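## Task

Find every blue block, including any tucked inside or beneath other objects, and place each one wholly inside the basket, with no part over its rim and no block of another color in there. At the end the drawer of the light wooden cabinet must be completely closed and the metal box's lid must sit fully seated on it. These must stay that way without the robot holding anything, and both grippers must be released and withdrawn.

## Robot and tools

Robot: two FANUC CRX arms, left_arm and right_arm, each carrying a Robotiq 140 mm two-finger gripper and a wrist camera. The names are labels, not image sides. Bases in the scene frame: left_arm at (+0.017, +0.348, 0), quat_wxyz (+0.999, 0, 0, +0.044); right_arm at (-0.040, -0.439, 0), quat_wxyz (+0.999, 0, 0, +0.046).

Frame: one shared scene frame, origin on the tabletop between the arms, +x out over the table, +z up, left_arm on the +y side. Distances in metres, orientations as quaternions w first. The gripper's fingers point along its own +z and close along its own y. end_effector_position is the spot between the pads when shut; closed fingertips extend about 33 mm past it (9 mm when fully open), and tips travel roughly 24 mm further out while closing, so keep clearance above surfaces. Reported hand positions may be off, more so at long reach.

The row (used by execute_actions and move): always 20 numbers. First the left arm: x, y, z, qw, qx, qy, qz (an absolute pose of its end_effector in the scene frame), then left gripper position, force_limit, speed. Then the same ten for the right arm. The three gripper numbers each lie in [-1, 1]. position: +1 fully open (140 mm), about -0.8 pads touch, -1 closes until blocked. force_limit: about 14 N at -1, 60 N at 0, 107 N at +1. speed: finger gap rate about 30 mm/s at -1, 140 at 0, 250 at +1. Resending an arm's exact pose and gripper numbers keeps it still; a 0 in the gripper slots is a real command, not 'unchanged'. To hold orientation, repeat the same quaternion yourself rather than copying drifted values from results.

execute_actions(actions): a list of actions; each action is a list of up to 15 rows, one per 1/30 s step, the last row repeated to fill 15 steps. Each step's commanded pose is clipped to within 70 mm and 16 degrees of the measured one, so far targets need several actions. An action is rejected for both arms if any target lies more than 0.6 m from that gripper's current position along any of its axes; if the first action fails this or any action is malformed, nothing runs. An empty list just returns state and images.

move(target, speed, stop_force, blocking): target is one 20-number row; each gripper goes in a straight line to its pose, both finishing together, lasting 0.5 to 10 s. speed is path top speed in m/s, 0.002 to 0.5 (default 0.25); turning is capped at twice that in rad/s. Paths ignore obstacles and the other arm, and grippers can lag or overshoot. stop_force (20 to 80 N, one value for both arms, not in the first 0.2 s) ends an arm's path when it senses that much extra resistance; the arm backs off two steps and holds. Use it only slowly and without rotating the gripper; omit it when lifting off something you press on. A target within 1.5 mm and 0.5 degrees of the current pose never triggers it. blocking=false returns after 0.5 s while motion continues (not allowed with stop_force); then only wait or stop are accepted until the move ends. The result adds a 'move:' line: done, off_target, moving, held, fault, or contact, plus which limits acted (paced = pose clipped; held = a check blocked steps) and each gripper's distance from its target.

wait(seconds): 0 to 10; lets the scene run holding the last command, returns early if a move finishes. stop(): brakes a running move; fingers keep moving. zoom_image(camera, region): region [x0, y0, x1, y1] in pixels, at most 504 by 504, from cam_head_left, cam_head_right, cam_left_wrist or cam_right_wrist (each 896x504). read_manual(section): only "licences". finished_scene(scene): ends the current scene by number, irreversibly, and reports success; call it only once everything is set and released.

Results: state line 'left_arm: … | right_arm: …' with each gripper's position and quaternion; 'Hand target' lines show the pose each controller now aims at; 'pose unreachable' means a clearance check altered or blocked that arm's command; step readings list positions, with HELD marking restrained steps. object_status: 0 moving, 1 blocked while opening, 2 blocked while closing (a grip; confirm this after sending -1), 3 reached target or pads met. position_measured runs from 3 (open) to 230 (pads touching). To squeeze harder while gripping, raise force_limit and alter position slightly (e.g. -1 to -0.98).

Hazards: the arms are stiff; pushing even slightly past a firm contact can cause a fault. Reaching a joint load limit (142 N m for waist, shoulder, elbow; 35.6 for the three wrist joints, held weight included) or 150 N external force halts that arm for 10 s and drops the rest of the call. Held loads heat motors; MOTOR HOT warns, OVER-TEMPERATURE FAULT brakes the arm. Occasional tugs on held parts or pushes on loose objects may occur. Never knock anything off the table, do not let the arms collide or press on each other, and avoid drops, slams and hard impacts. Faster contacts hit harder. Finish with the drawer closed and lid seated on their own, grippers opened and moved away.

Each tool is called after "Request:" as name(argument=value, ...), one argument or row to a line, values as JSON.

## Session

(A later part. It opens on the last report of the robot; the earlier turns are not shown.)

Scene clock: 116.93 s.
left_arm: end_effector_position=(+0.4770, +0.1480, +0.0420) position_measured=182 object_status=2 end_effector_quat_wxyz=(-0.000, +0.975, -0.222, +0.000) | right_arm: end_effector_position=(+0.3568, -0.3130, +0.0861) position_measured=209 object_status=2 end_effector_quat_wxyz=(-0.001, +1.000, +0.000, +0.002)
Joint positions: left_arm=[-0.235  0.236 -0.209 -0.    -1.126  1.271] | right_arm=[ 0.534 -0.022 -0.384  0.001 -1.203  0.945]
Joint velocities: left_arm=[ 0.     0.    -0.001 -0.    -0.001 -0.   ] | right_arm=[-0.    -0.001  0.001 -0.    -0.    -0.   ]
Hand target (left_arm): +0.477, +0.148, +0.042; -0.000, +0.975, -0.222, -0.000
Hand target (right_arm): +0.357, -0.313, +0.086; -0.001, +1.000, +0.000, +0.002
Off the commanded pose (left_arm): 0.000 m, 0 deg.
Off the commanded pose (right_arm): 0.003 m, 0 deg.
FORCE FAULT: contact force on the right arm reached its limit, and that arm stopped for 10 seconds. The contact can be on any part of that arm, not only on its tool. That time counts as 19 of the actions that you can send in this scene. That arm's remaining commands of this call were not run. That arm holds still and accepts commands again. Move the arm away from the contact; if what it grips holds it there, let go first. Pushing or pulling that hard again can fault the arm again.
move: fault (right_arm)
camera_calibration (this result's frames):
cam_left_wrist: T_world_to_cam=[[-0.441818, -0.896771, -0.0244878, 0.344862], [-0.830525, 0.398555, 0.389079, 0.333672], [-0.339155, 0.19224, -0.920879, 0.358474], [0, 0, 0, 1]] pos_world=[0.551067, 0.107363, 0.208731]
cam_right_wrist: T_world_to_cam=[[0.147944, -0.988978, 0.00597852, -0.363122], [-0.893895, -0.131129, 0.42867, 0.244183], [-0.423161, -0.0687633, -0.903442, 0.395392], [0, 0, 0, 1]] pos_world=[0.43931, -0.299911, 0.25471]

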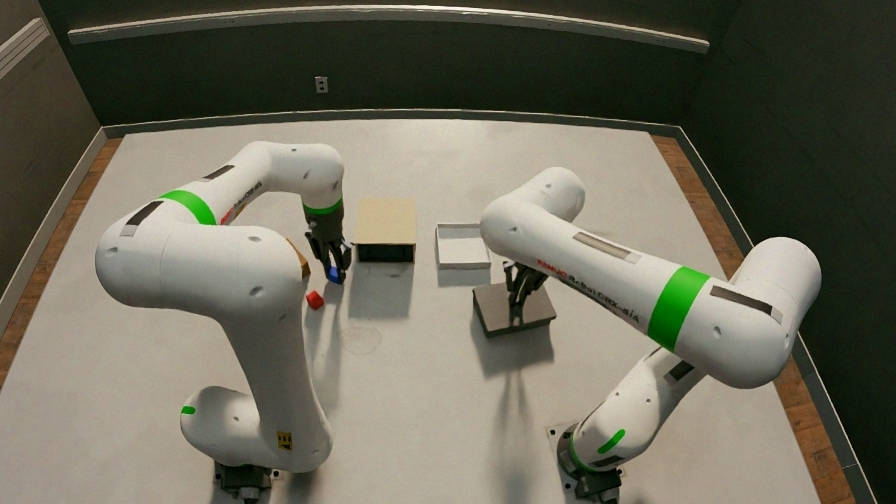

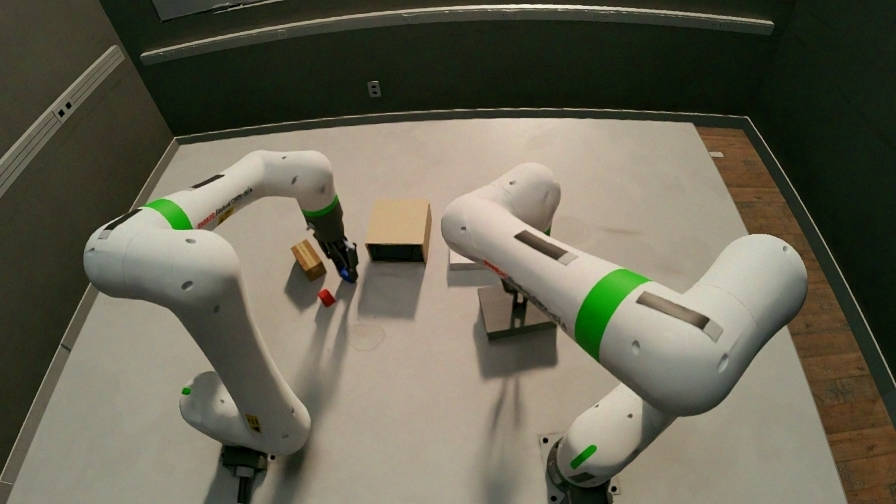

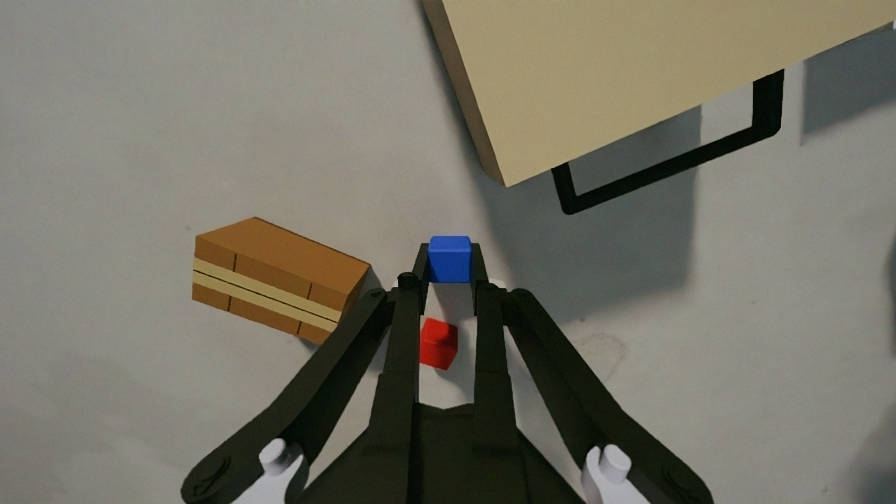

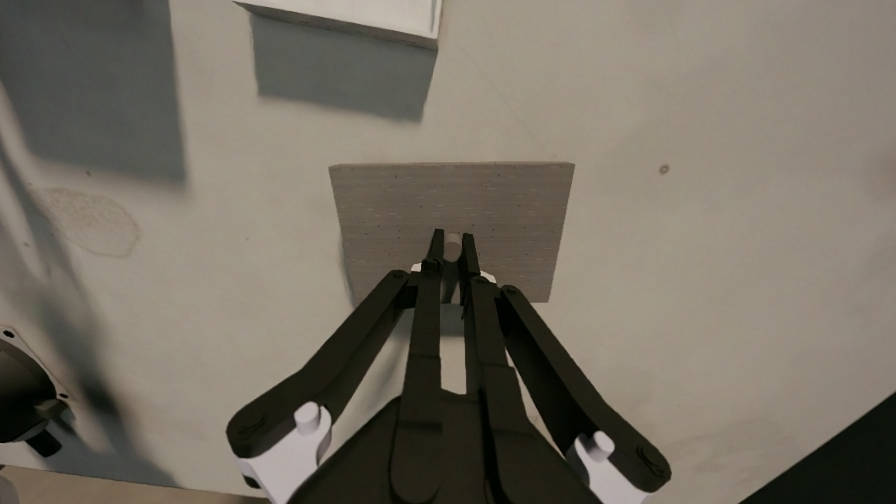

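Request:
move(
  target=[0.477,0.148,0.17,0,0.975,-0.2215,0,-1,0,0, 0.357,-0.313,0.17,0,1,0,0,-1,0,0],
  speed=0.15,
)

Request:
move(
  target=[0.55,-0.17,0.17,0,0.975,-0.2215,0,-1,0,0, 0.357,-0.54,0.17,0,1,0,0,-1,0,0],
  speed=0.25,
)

Scene clock: 131.20 s.
left_arm: end_effector_position=(+0.4769, +0.1478, +0.1701) position_measured=182 object_status=2 end_effector_quat_wxyz=(+0.000, +0.975, -0.222, +0.000) | right_arm: end_effector_position=(+0.3569, -0.3130, +0.1700) position_measured=209 object_status=2 end_effector_quat_wxyz=(-0.000, +1.000, +0.000, -0.000)
Joint positions: left_arm=[-0.235  0.144 -0.006  0.    -1.421  1.271] | right_arm=[ 0.533 -0.072 -0.229 -0.    -1.413  0.947]
Joint velocities: left_arm=[ 0.     0.     0.001  0.    -0.002  0.002] | right_arm=[-0.001 -0.001  0.001 -0.    -0.001 -0.   ]
Hand target (left_arm): +0.477, +0.148, +0.170; +0.000, +0.975, -0.222, +0.000
Hand target (right_arm): +0.357, -0.313, +0.170; -0.000, +1.000, +0.000, -0.000
Off the commanded pose (left_arm): 0.000 m, 0 deg.
Off the commanded pose (right_arm): 0.000 m, 0 deg.
move: done
camera_calibration (this result's frames):
cam_left_wrist: T_world_to_cam=[[-0.442233, -0.896577, -0.0240959, 0.347929], [-0.830351, 0.399116, 0.388874, 0.283706], [-0.339038, 0.191981, -0.920976, 0.47642], [0, 0, 0, 1]] pos_world=[0.550966, 0.107249, 0.336829]
cam_right_wrist: T_world_to_cam=[[0.147918, -0.988971, 0.00751414, -0.36392], [-0.891785, -0.13009, 0.433354, 0.20708], [-0.427597, -0.0708019, -0.901192, 0.471757], [0, 0, 0, 1]] pos_world=[0.440223, -0.299566, 0.338139]

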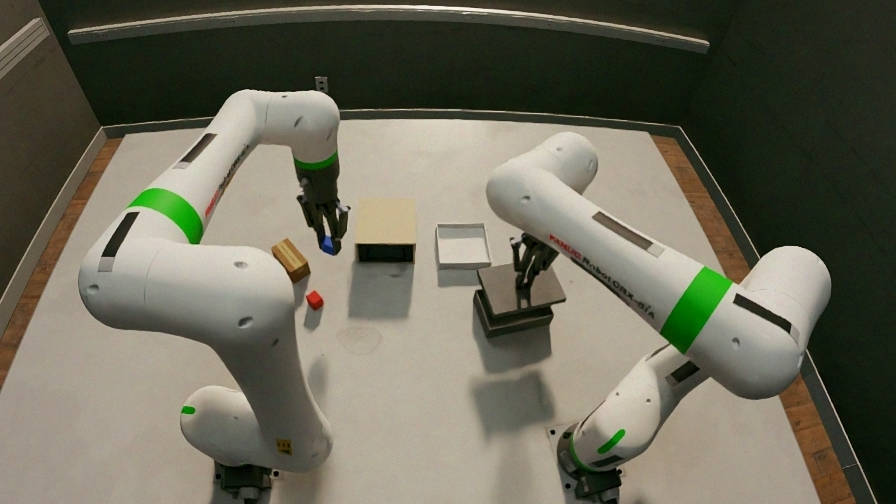

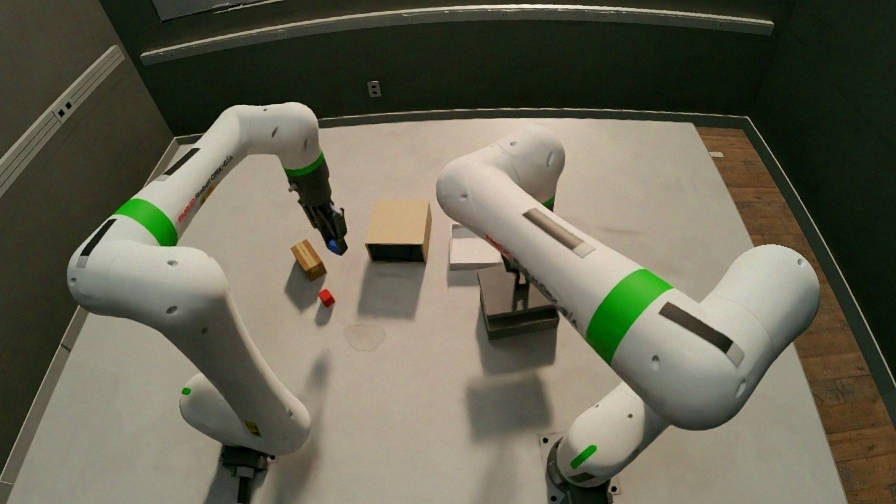

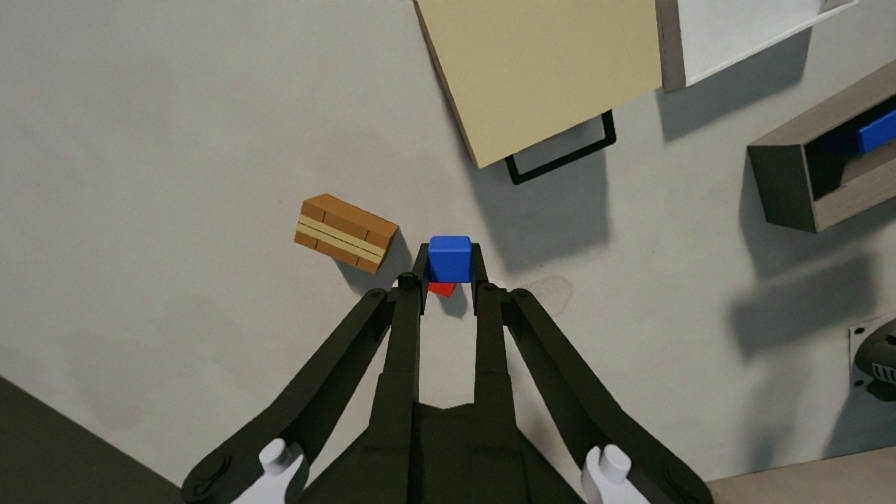

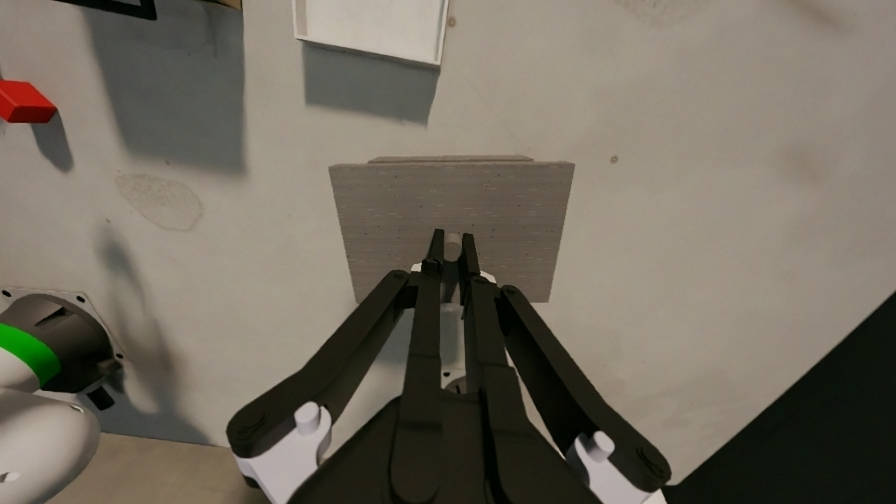

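Scene clock: 133.07 s.
left_arm: end_effector_position=(+0.5505, -0.1693, +0.1701) position_measured=182 object_status=2 end_effector_quat_wxyz=(-0.001, +0.975, -0.222, -0.000) | right_arm: end_effector_position=(+0.3581, -0.5403, +0.1700) position_measured=209 object_status=2 end_effector_quat_wxyz=(+0.001, +1.000, +0.000, +0.001)
Joint positions: left_arm=[-0.682  0.847  1.011 -0.001 -1.736  1.718] | right_arm=[-0.019 -0.087 -0.244  0.001 -1.413  1.498]
Joint velocities: left_arm=[-0.001  0.005  0.009 -0.001 -0.006  0.   ] | right_arm=[ 0.     0.001 -0.    -0.    -0.001 -0.001]
Hand target (left_arm): +0.551, -0.169, +0.170; -0.001, +0.975, -0.222, -0.000
Hand target (right_arm): +0.358, -0.540, +0.170; +0.001, +1.000, +0.000, +0.001
Off the commanded pose (left_arm): 0.001 m, 0 deg.
Off the commanded pose (right_arm): 0.001 m, 0 deg.
move: done
camera_calibration (this result's frames):
cam_left_wrist: T_world_to_cam=[[-0.442174, -0.896566, -0.0255296, 0.0963337], [-0.830346, 0.398421, 0.389598, 0.471155], [-0.339129, 0.193469, -0.920631, 0.56257], [0, 0, 0, 1]] pos_world=[0.624601, -0.210188, 0.336818]
cam_right_wrist: T_world_to_cam=[[0.147657, -0.989, 0.0087757, -0.588981], [-0.892338, -0.129388, 0.432425, 0.179336], [-0.426533, -0.0716814, -0.901627, 0.455409], [0, 0, 0, 1]] pos_world=[0.441243, -0.526654, 0.338228]

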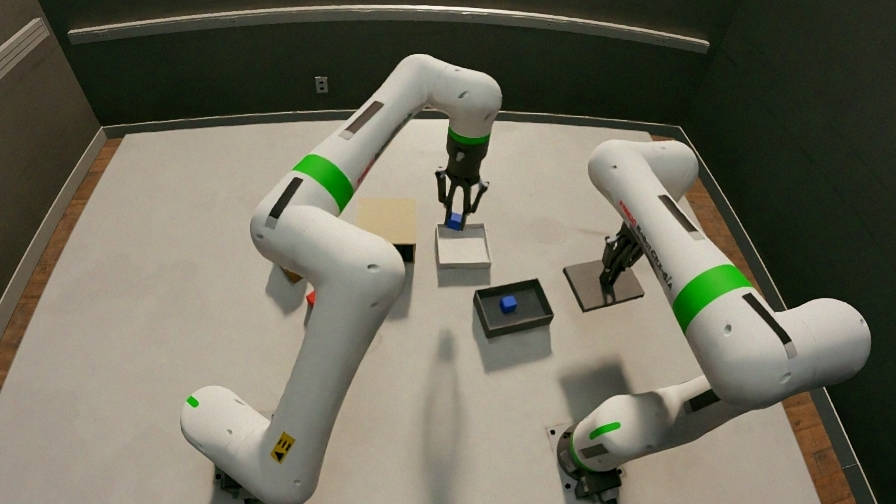

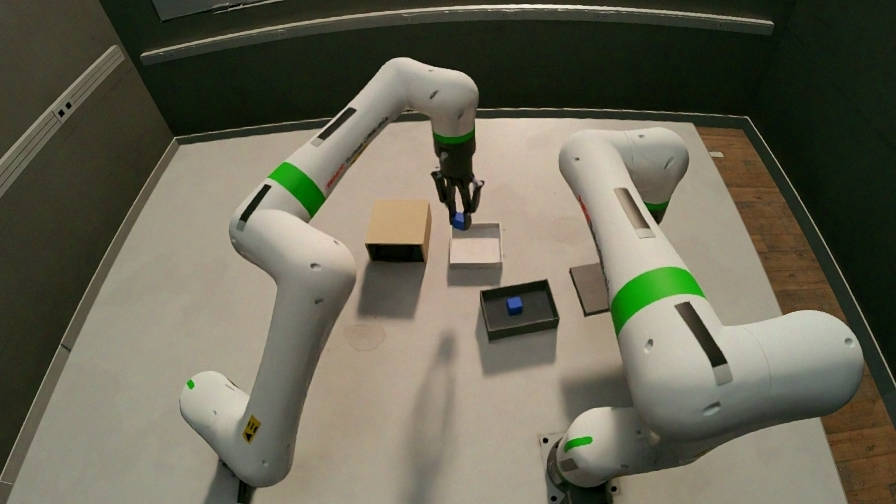

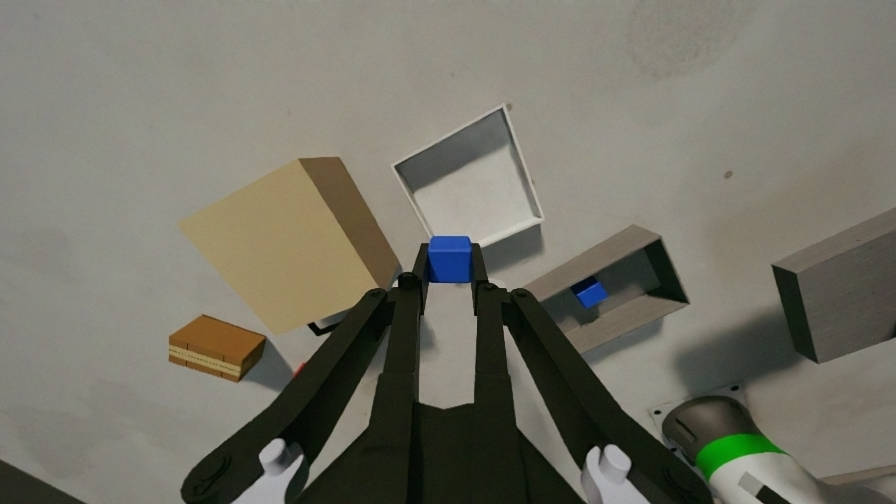

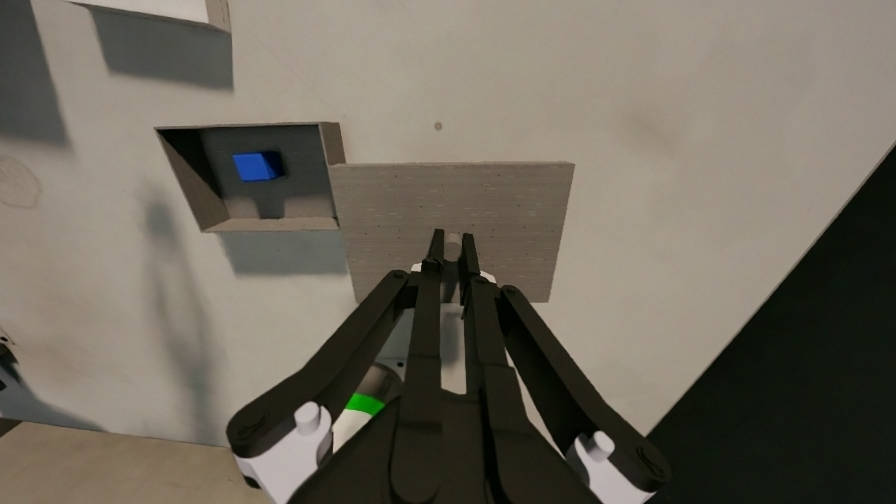

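Request:
move(
  target=[0.57,-0.195,0.052,0,0.975,-0.2215,0,-1,0,0, 0.358,-0.54,0.17,0,1,0,0,-1,0,0],
  speed=0.15,
)

Request:
move(
  target=[0.57,-0.195,0.052,0,0.975,-0.2215,0,-0.1,0,0, 0.358,-0.54,0.17,0,1,0,0,-1,0,0],
  speed=0.15,
)

Request:
move(
  target=[0.55,-0.195,0.15,0,0.975,-0.2215,0,-0.1,0,0, 0.358,-0.54,0.17,0,1,0,0,-1,0,0],
  speed=0.2,
)

Request:
move(
  target=[0.37,-0.295,0.20,0,1,0,0,-0.1,0,0, 0.358,-0.56,0.17,0,1,0,0,-1,0,0],
  speed=0.2,
)

Scene clock: 150.67 s.
left_arm: end_effector_position=(+0.5701, -0.1950, +0.0523) position_measured=182 object_status=2 end_effector_quat_wxyz=(+0.000, +0.975, -0.221, +0.000) | right_arm: end_effector_position=(+0.3580, -0.5400, +0.1700) position_measured=209 object_status=2 end_effector_quat_wxyz=(+0.000, +1.000, -0.000, -0.000)
Joint positions: left_arm=[-0.696  0.951  0.917  0.    -1.537  1.732] | right_arm=[-0.019 -0.087 -0.243  0.    -1.414  1.498]
Joint velocities: left_arm=[ 0.     0.001  0.001  0.    -0.002  0.   ] | right_arm=[-0.    -0.     0.001 -0.     0.     0.   ]
Hand target (left_arm): +0.570, -0.195, +0.052; -0.000, +0.975, -0.221, -0.000
Hand target (right_arm): +0.358, -0.540, +0.170; +0.000, +1.000, -0.000, -0.000
Off the commanded pose (left_arm): 0.000 m, 0 deg.
Off the commanded pose (right_arm): 0.000 m, 0 deg.
move: done
camera_calibration (this result's frames):
cam_left_wrist: T_world_to_cam=[[-0.441542, -0.896911, -0.0243039, 0.0784333], [-0.830685, 0.398401, 0.388895, 0.543769], [-0.339121, 0.191902, -0.920962, 0.465369], [0, 0, 0, 1]] pos_world=[0.644149, -0.235596, 0.219025]
cam_right_wrist: T_world_to_cam=[[0.147659, -0.989009, 0.00758321, -0.588487], [-0.891842, -0.129829, 0.433315, 0.178697], [-0.427568, -0.0707459, -0.90121, 0.456184], [0, 0, 0, 1]] pos_world=[0.441314, -0.526546, 0.338148]

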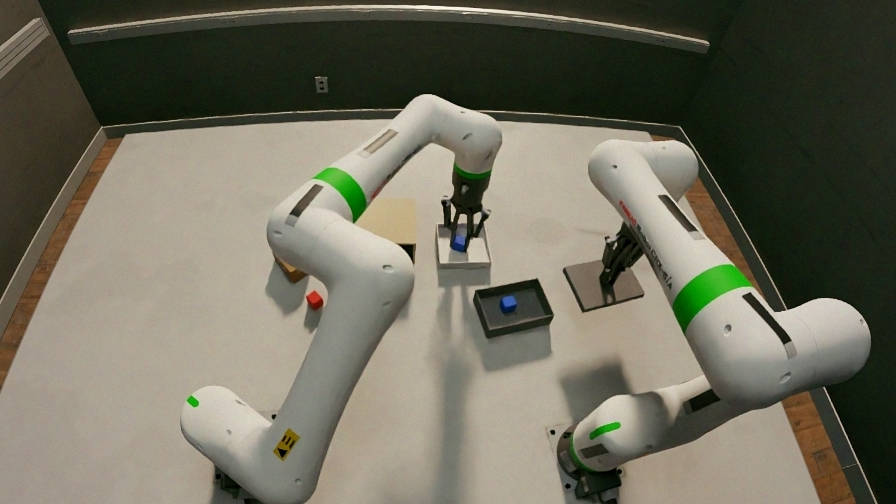

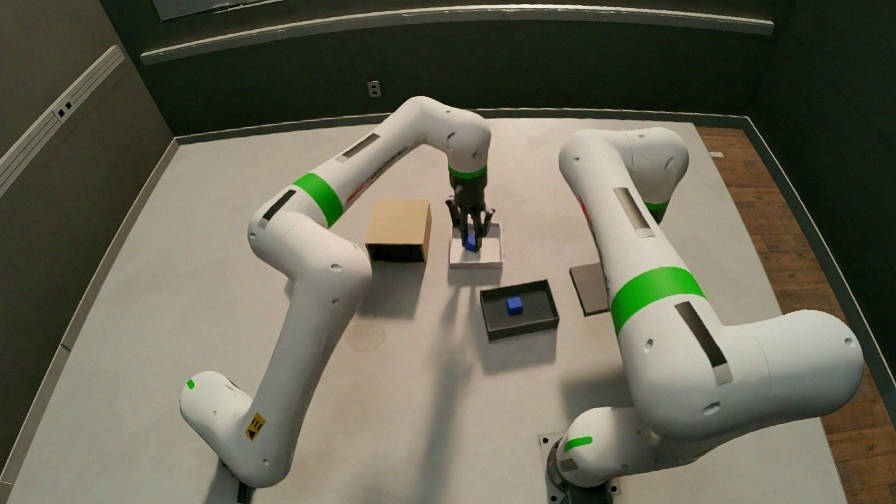

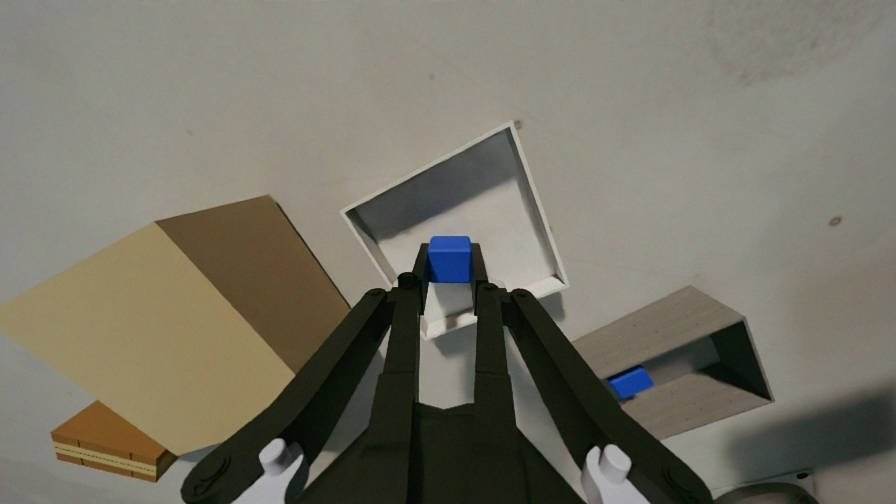

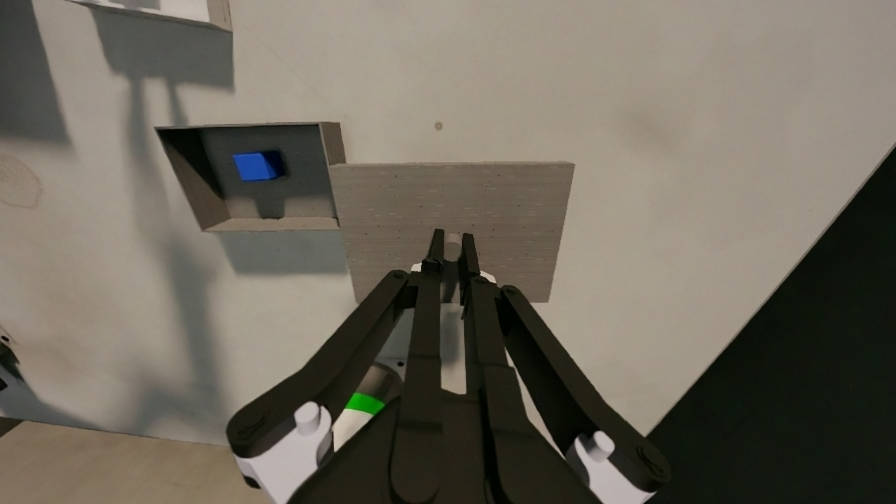

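Scene clock: 151.37 s.
left_arm: end_effector_position=(+0.5700, -0.1950, +0.0520) position_measured=141 object_status=3 end_effector_quat_wxyz=(+0.000, +0.975, -0.221, -0.000) | right_arm: end_effector_position=(+0.3580, -0.5400, +0.1700) position_measured=209 object_status=2 end_effector_quat_wxyz=(-0.000, +1.000, +0.000, -0.000)
Joint positions: left_arm=[-0.696  0.951  0.917  0.    -1.537  1.732] | right_arm=[-0.019 -0.087 -0.243 -0.    -1.414  1.498]
Joint velocities: left_arm=[-0.    -0.    -0.001 -0.     0.003 -0.   ] | right_arm=[ 0.001 -0.     0.    -0.    -0.001 -0.   ]
Hand target (left_arm): +0.570, -0.195, +0.052; -0.000, +0.975, -0.222, -0.000
Hand target (right_arm): +0.358, -0.540, +0.170; +0.000, +1.000, -0.000, -0.000
Off the commanded pose (left_arm): 0.000 m, 0 deg.
Off the commanded pose (right_arm): 0.000 m, 0 deg.
move: done
camera_calibration (this result's frames):
cam_left_wrist: T_world_to_cam=[[-0.441646, -0.896855, -0.0244778, 0.0784861], [-0.830586, 0.398392, 0.389115, 0.543717], [-0.339228, 0.192182, -0.920864, 0.465184], [0, 0, 0, 1]] pos_world=[0.64407, -0.235622, 0.218724]
cam_right_wrist: T_world_to_cam=[[0.14766, -0.989009, 0.00758171, -0.588487], [-0.891842, -0.129831, 0.433315, 0.178697], [-0.427568, -0.070745, -0.901211, 0.456185], [0, 0, 0, 1]] pos_world=[0.441315, -0.526546, 0.338148]

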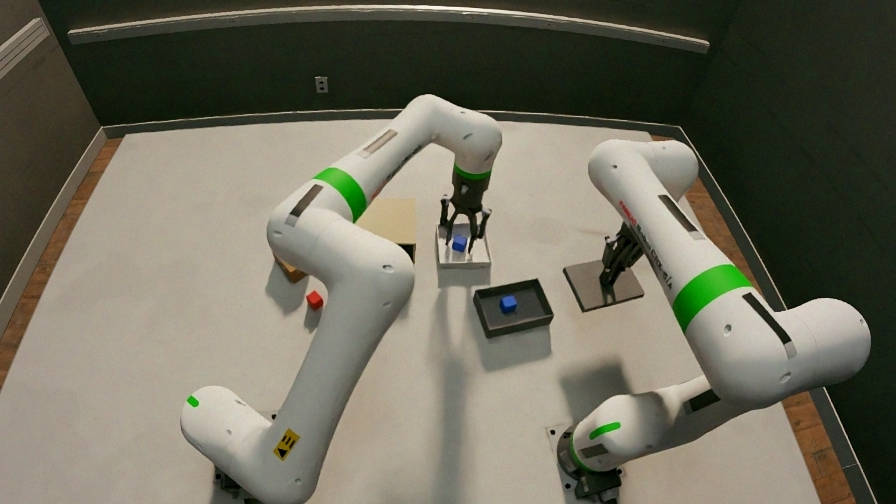

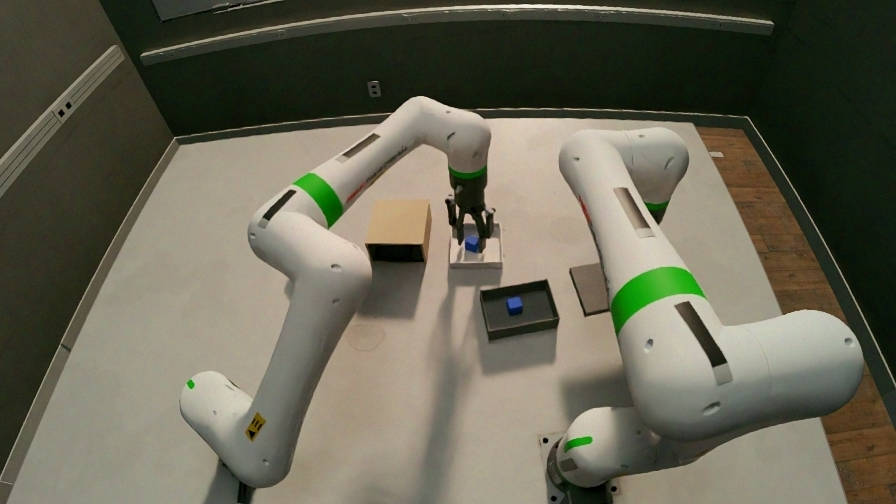

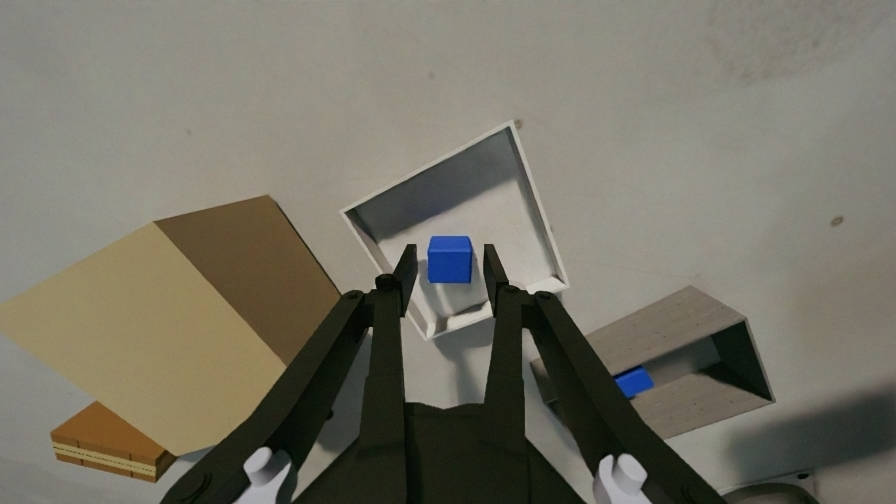

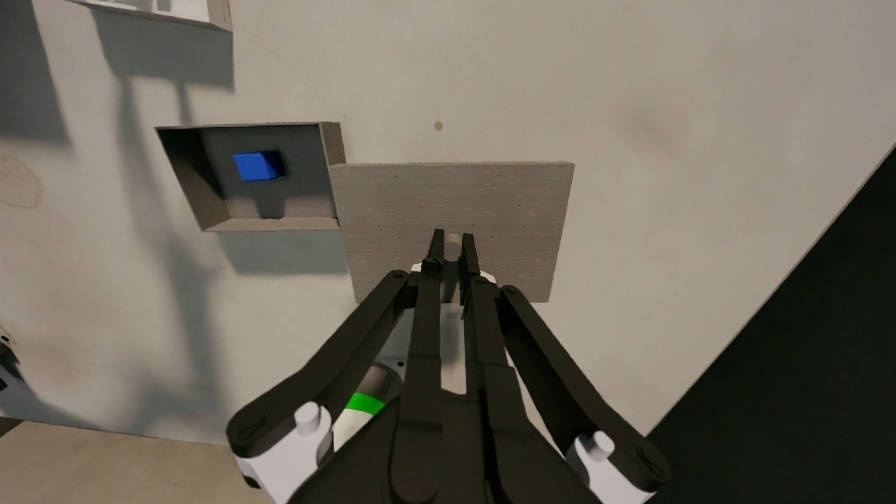

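Scene clock: 152.23 s.
left_arm: end_effector_position=(+0.5499, -0.1950, +0.1500) position_measured=141 object_status=3 end_effector_quat_wxyz=(+0.000, +0.975, -0.222, +0.000) | right_arm: end_effector_position=(+0.3580, -0.5400, +0.1700) position_measured=209 object_status=2 end_effector_quat_wxyz=(-0.000, +1.000, +0.000, -0.000)
Joint positions: left_arm=[-0.711  0.915  1.083  0.    -1.738  1.747] | right_arm=[-0.019 -0.087 -0.243 -0.    -1.414  1.498]
Joint velocities: left_arm=[-0.     0.003  0.005 -0.004 -0.002 -0.   ] | right_arm=[ 0.    -0.     0.    -0.    -0.     0.001]
Hand target (left_arm): +0.550, -0.195, +0.150; -0.000, +0.975, -0.222, +0.000
Hand target (right_arm): +0.358, -0.540, +0.170; -0.000, +1.000, +0.000, -0.000
Off the commanded pose (left_arm): 0.000 m, 0 deg.
Off the commanded pose (right_arm): 0.000 m, 0 deg.
move: done
camera_calibration (this result's frames):
cam_left_wrist: T_world_to_cam=[[-0.442067, -0.89665, -0.0244027, 0.0722832], [-0.830406, 0.398819, 0.389061, 0.48892], [-0.339119, 0.192255, -0.920889, 0.548621], [0, 0, 0, 1]] pos_world=[0.624005, -0.235654, 0.316763]
cam_right_wrist: T_world_to_cam=[[0.14766, -0.989009, 0.00758165, -0.588487], [-0.891842, -0.129831, 0.433315, 0.178697], [-0.427568, -0.070745, -0.901211, 0.456185], [0, 0, 0, 1]] pos_world=[0.441315, -0.526546, 0.338148]

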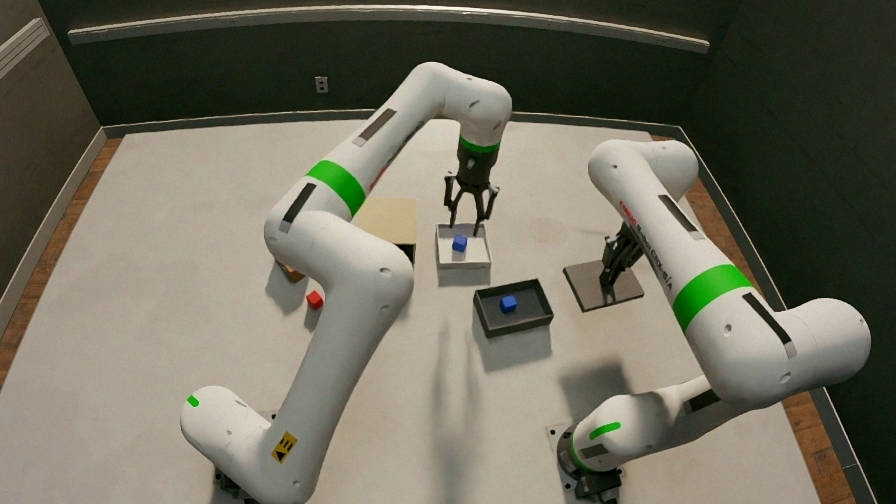

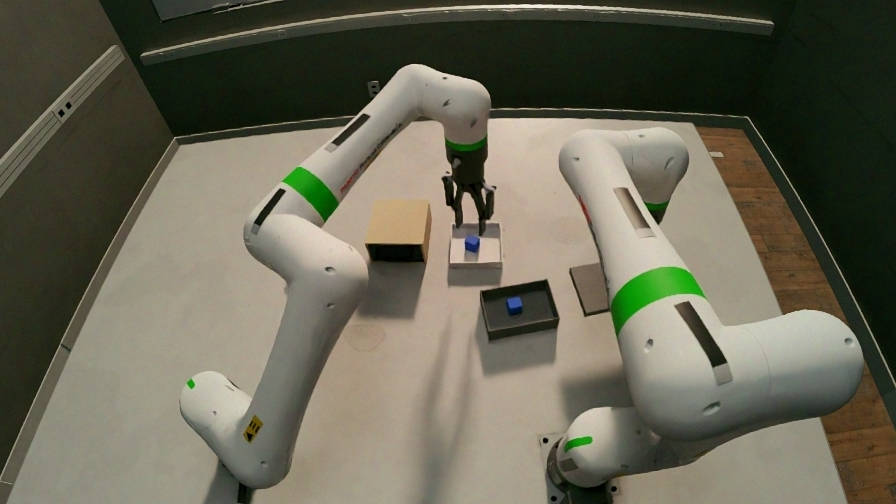

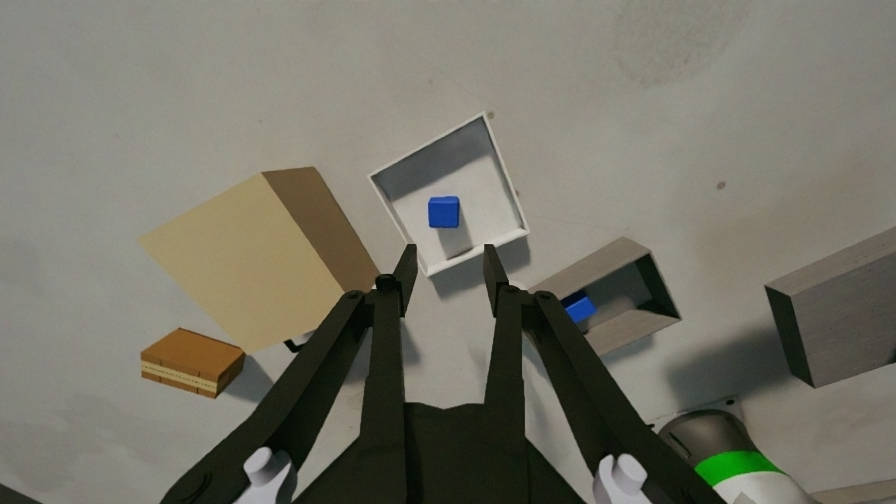

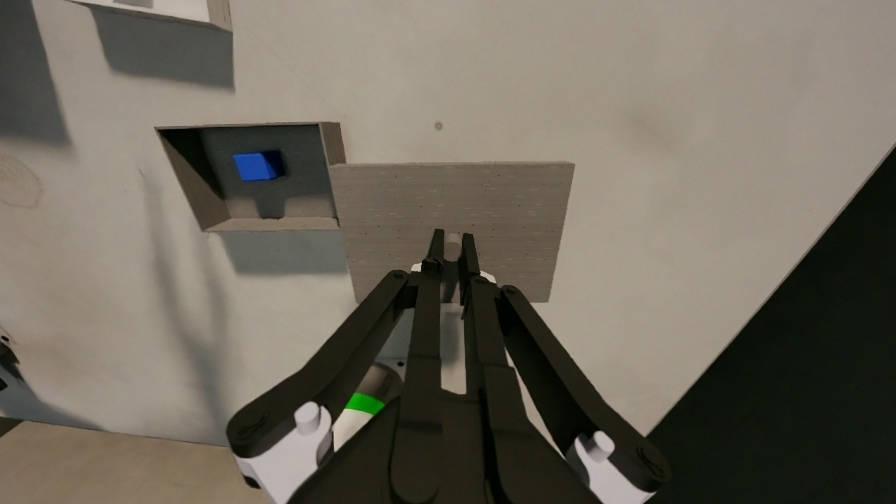

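Scene clock: 153.73 s.
left_arm: end_effector_position=(+0.3703, -0.2950, +0.2000) position_measured=141 object_status=3 end_effector_quat_wxyz=(-0.000, +1.000, -0.000, +0.000) | right_arm: end_effector_position=(+0.3581, -0.5600, +0.1700) position_measured=209 object_status=2 end_effector_quat_wxyz=(+0.000, +1.000, +0.000, +0.000)
Joint positions: left_arm=[-0.979  0.829  1.05  -0.001 -1.793  2.461] | right_arm=[-0.07  -0.072 -0.23   0.    -1.413  1.549]
Joint velocities: left_arm=[-0.001  0.001  0.003 -0.002 -0.002  0.002] | right_arm=[-0.     0.002 -0.001 -0.    -0.    -0.   ]
Hand target (left_arm): +0.370, -0.295, +0.200; -0.000, +1.000, -0.000, +0.000
Hand target (right_arm): +0.358, -0.560, +0.170; +0.000, +1.000, -0.000, +0.000
Off the commanded pose (left_arm): 0.000 m, 0 deg.
Off the commanded pose (right_arm): 0.000 m, 0 deg.
move: done
camera_calibration (this result's frames):
cam_left_wrist: T_world_to_cam=[[-0.0109962, -0.999622, -0.0251973, -0.285388], [-0.921296, 0.000332629, 0.388862, 0.276337], [-0.388706, 0.0274902, -0.920951, 0.522723], [0, 0, 0, 1]] pos_world=[0.454636, -0.299742, 0.366754]
cam_right_wrist: T_world_to_cam=[[0.147664, -0.989007, 0.00774435, -0.608354], [-0.891874, -0.129769, 0.433267, 0.176228], [-0.427499, -0.070885, -0.901232, 0.454713], [0, 0, 0, 1]] pos_world=[0.441395, -0.546565, 0.33816]

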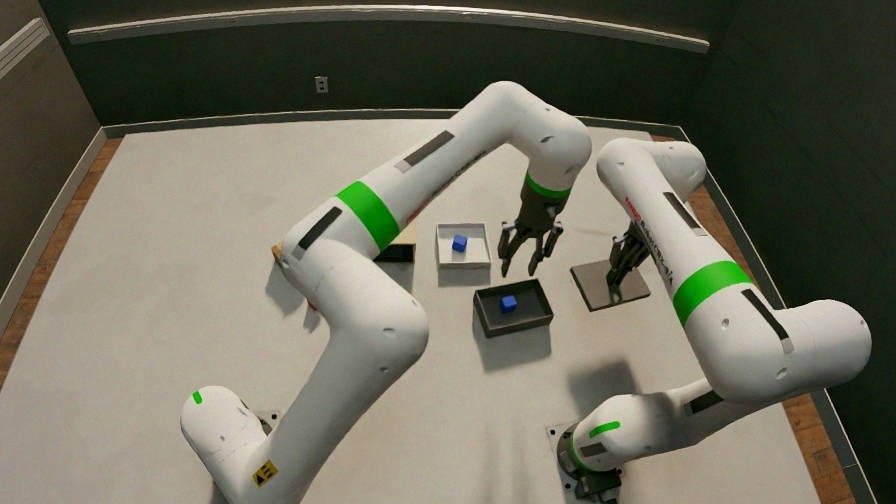

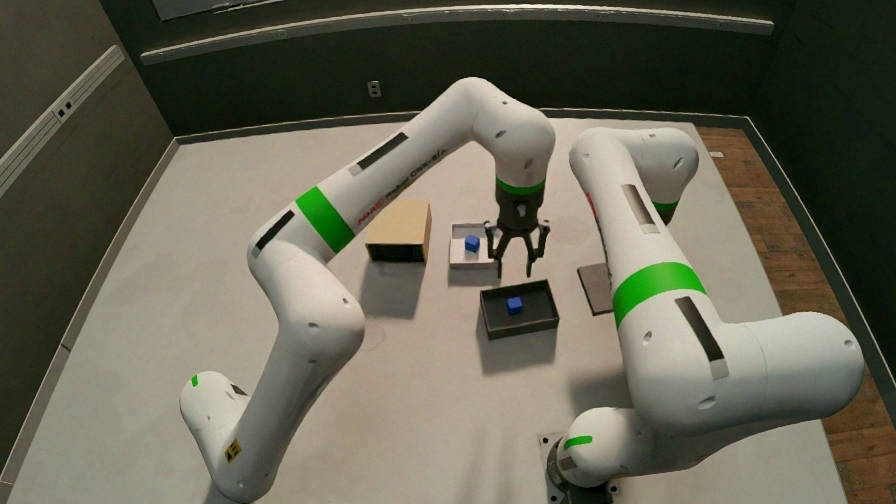

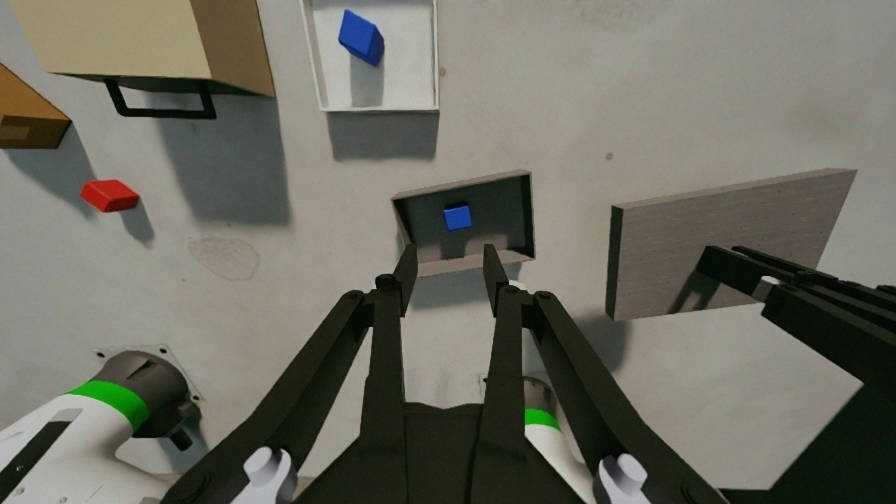

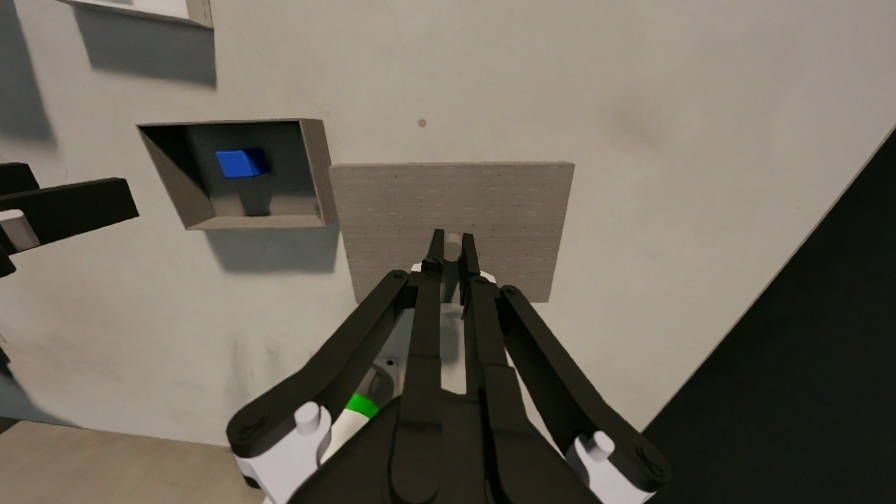

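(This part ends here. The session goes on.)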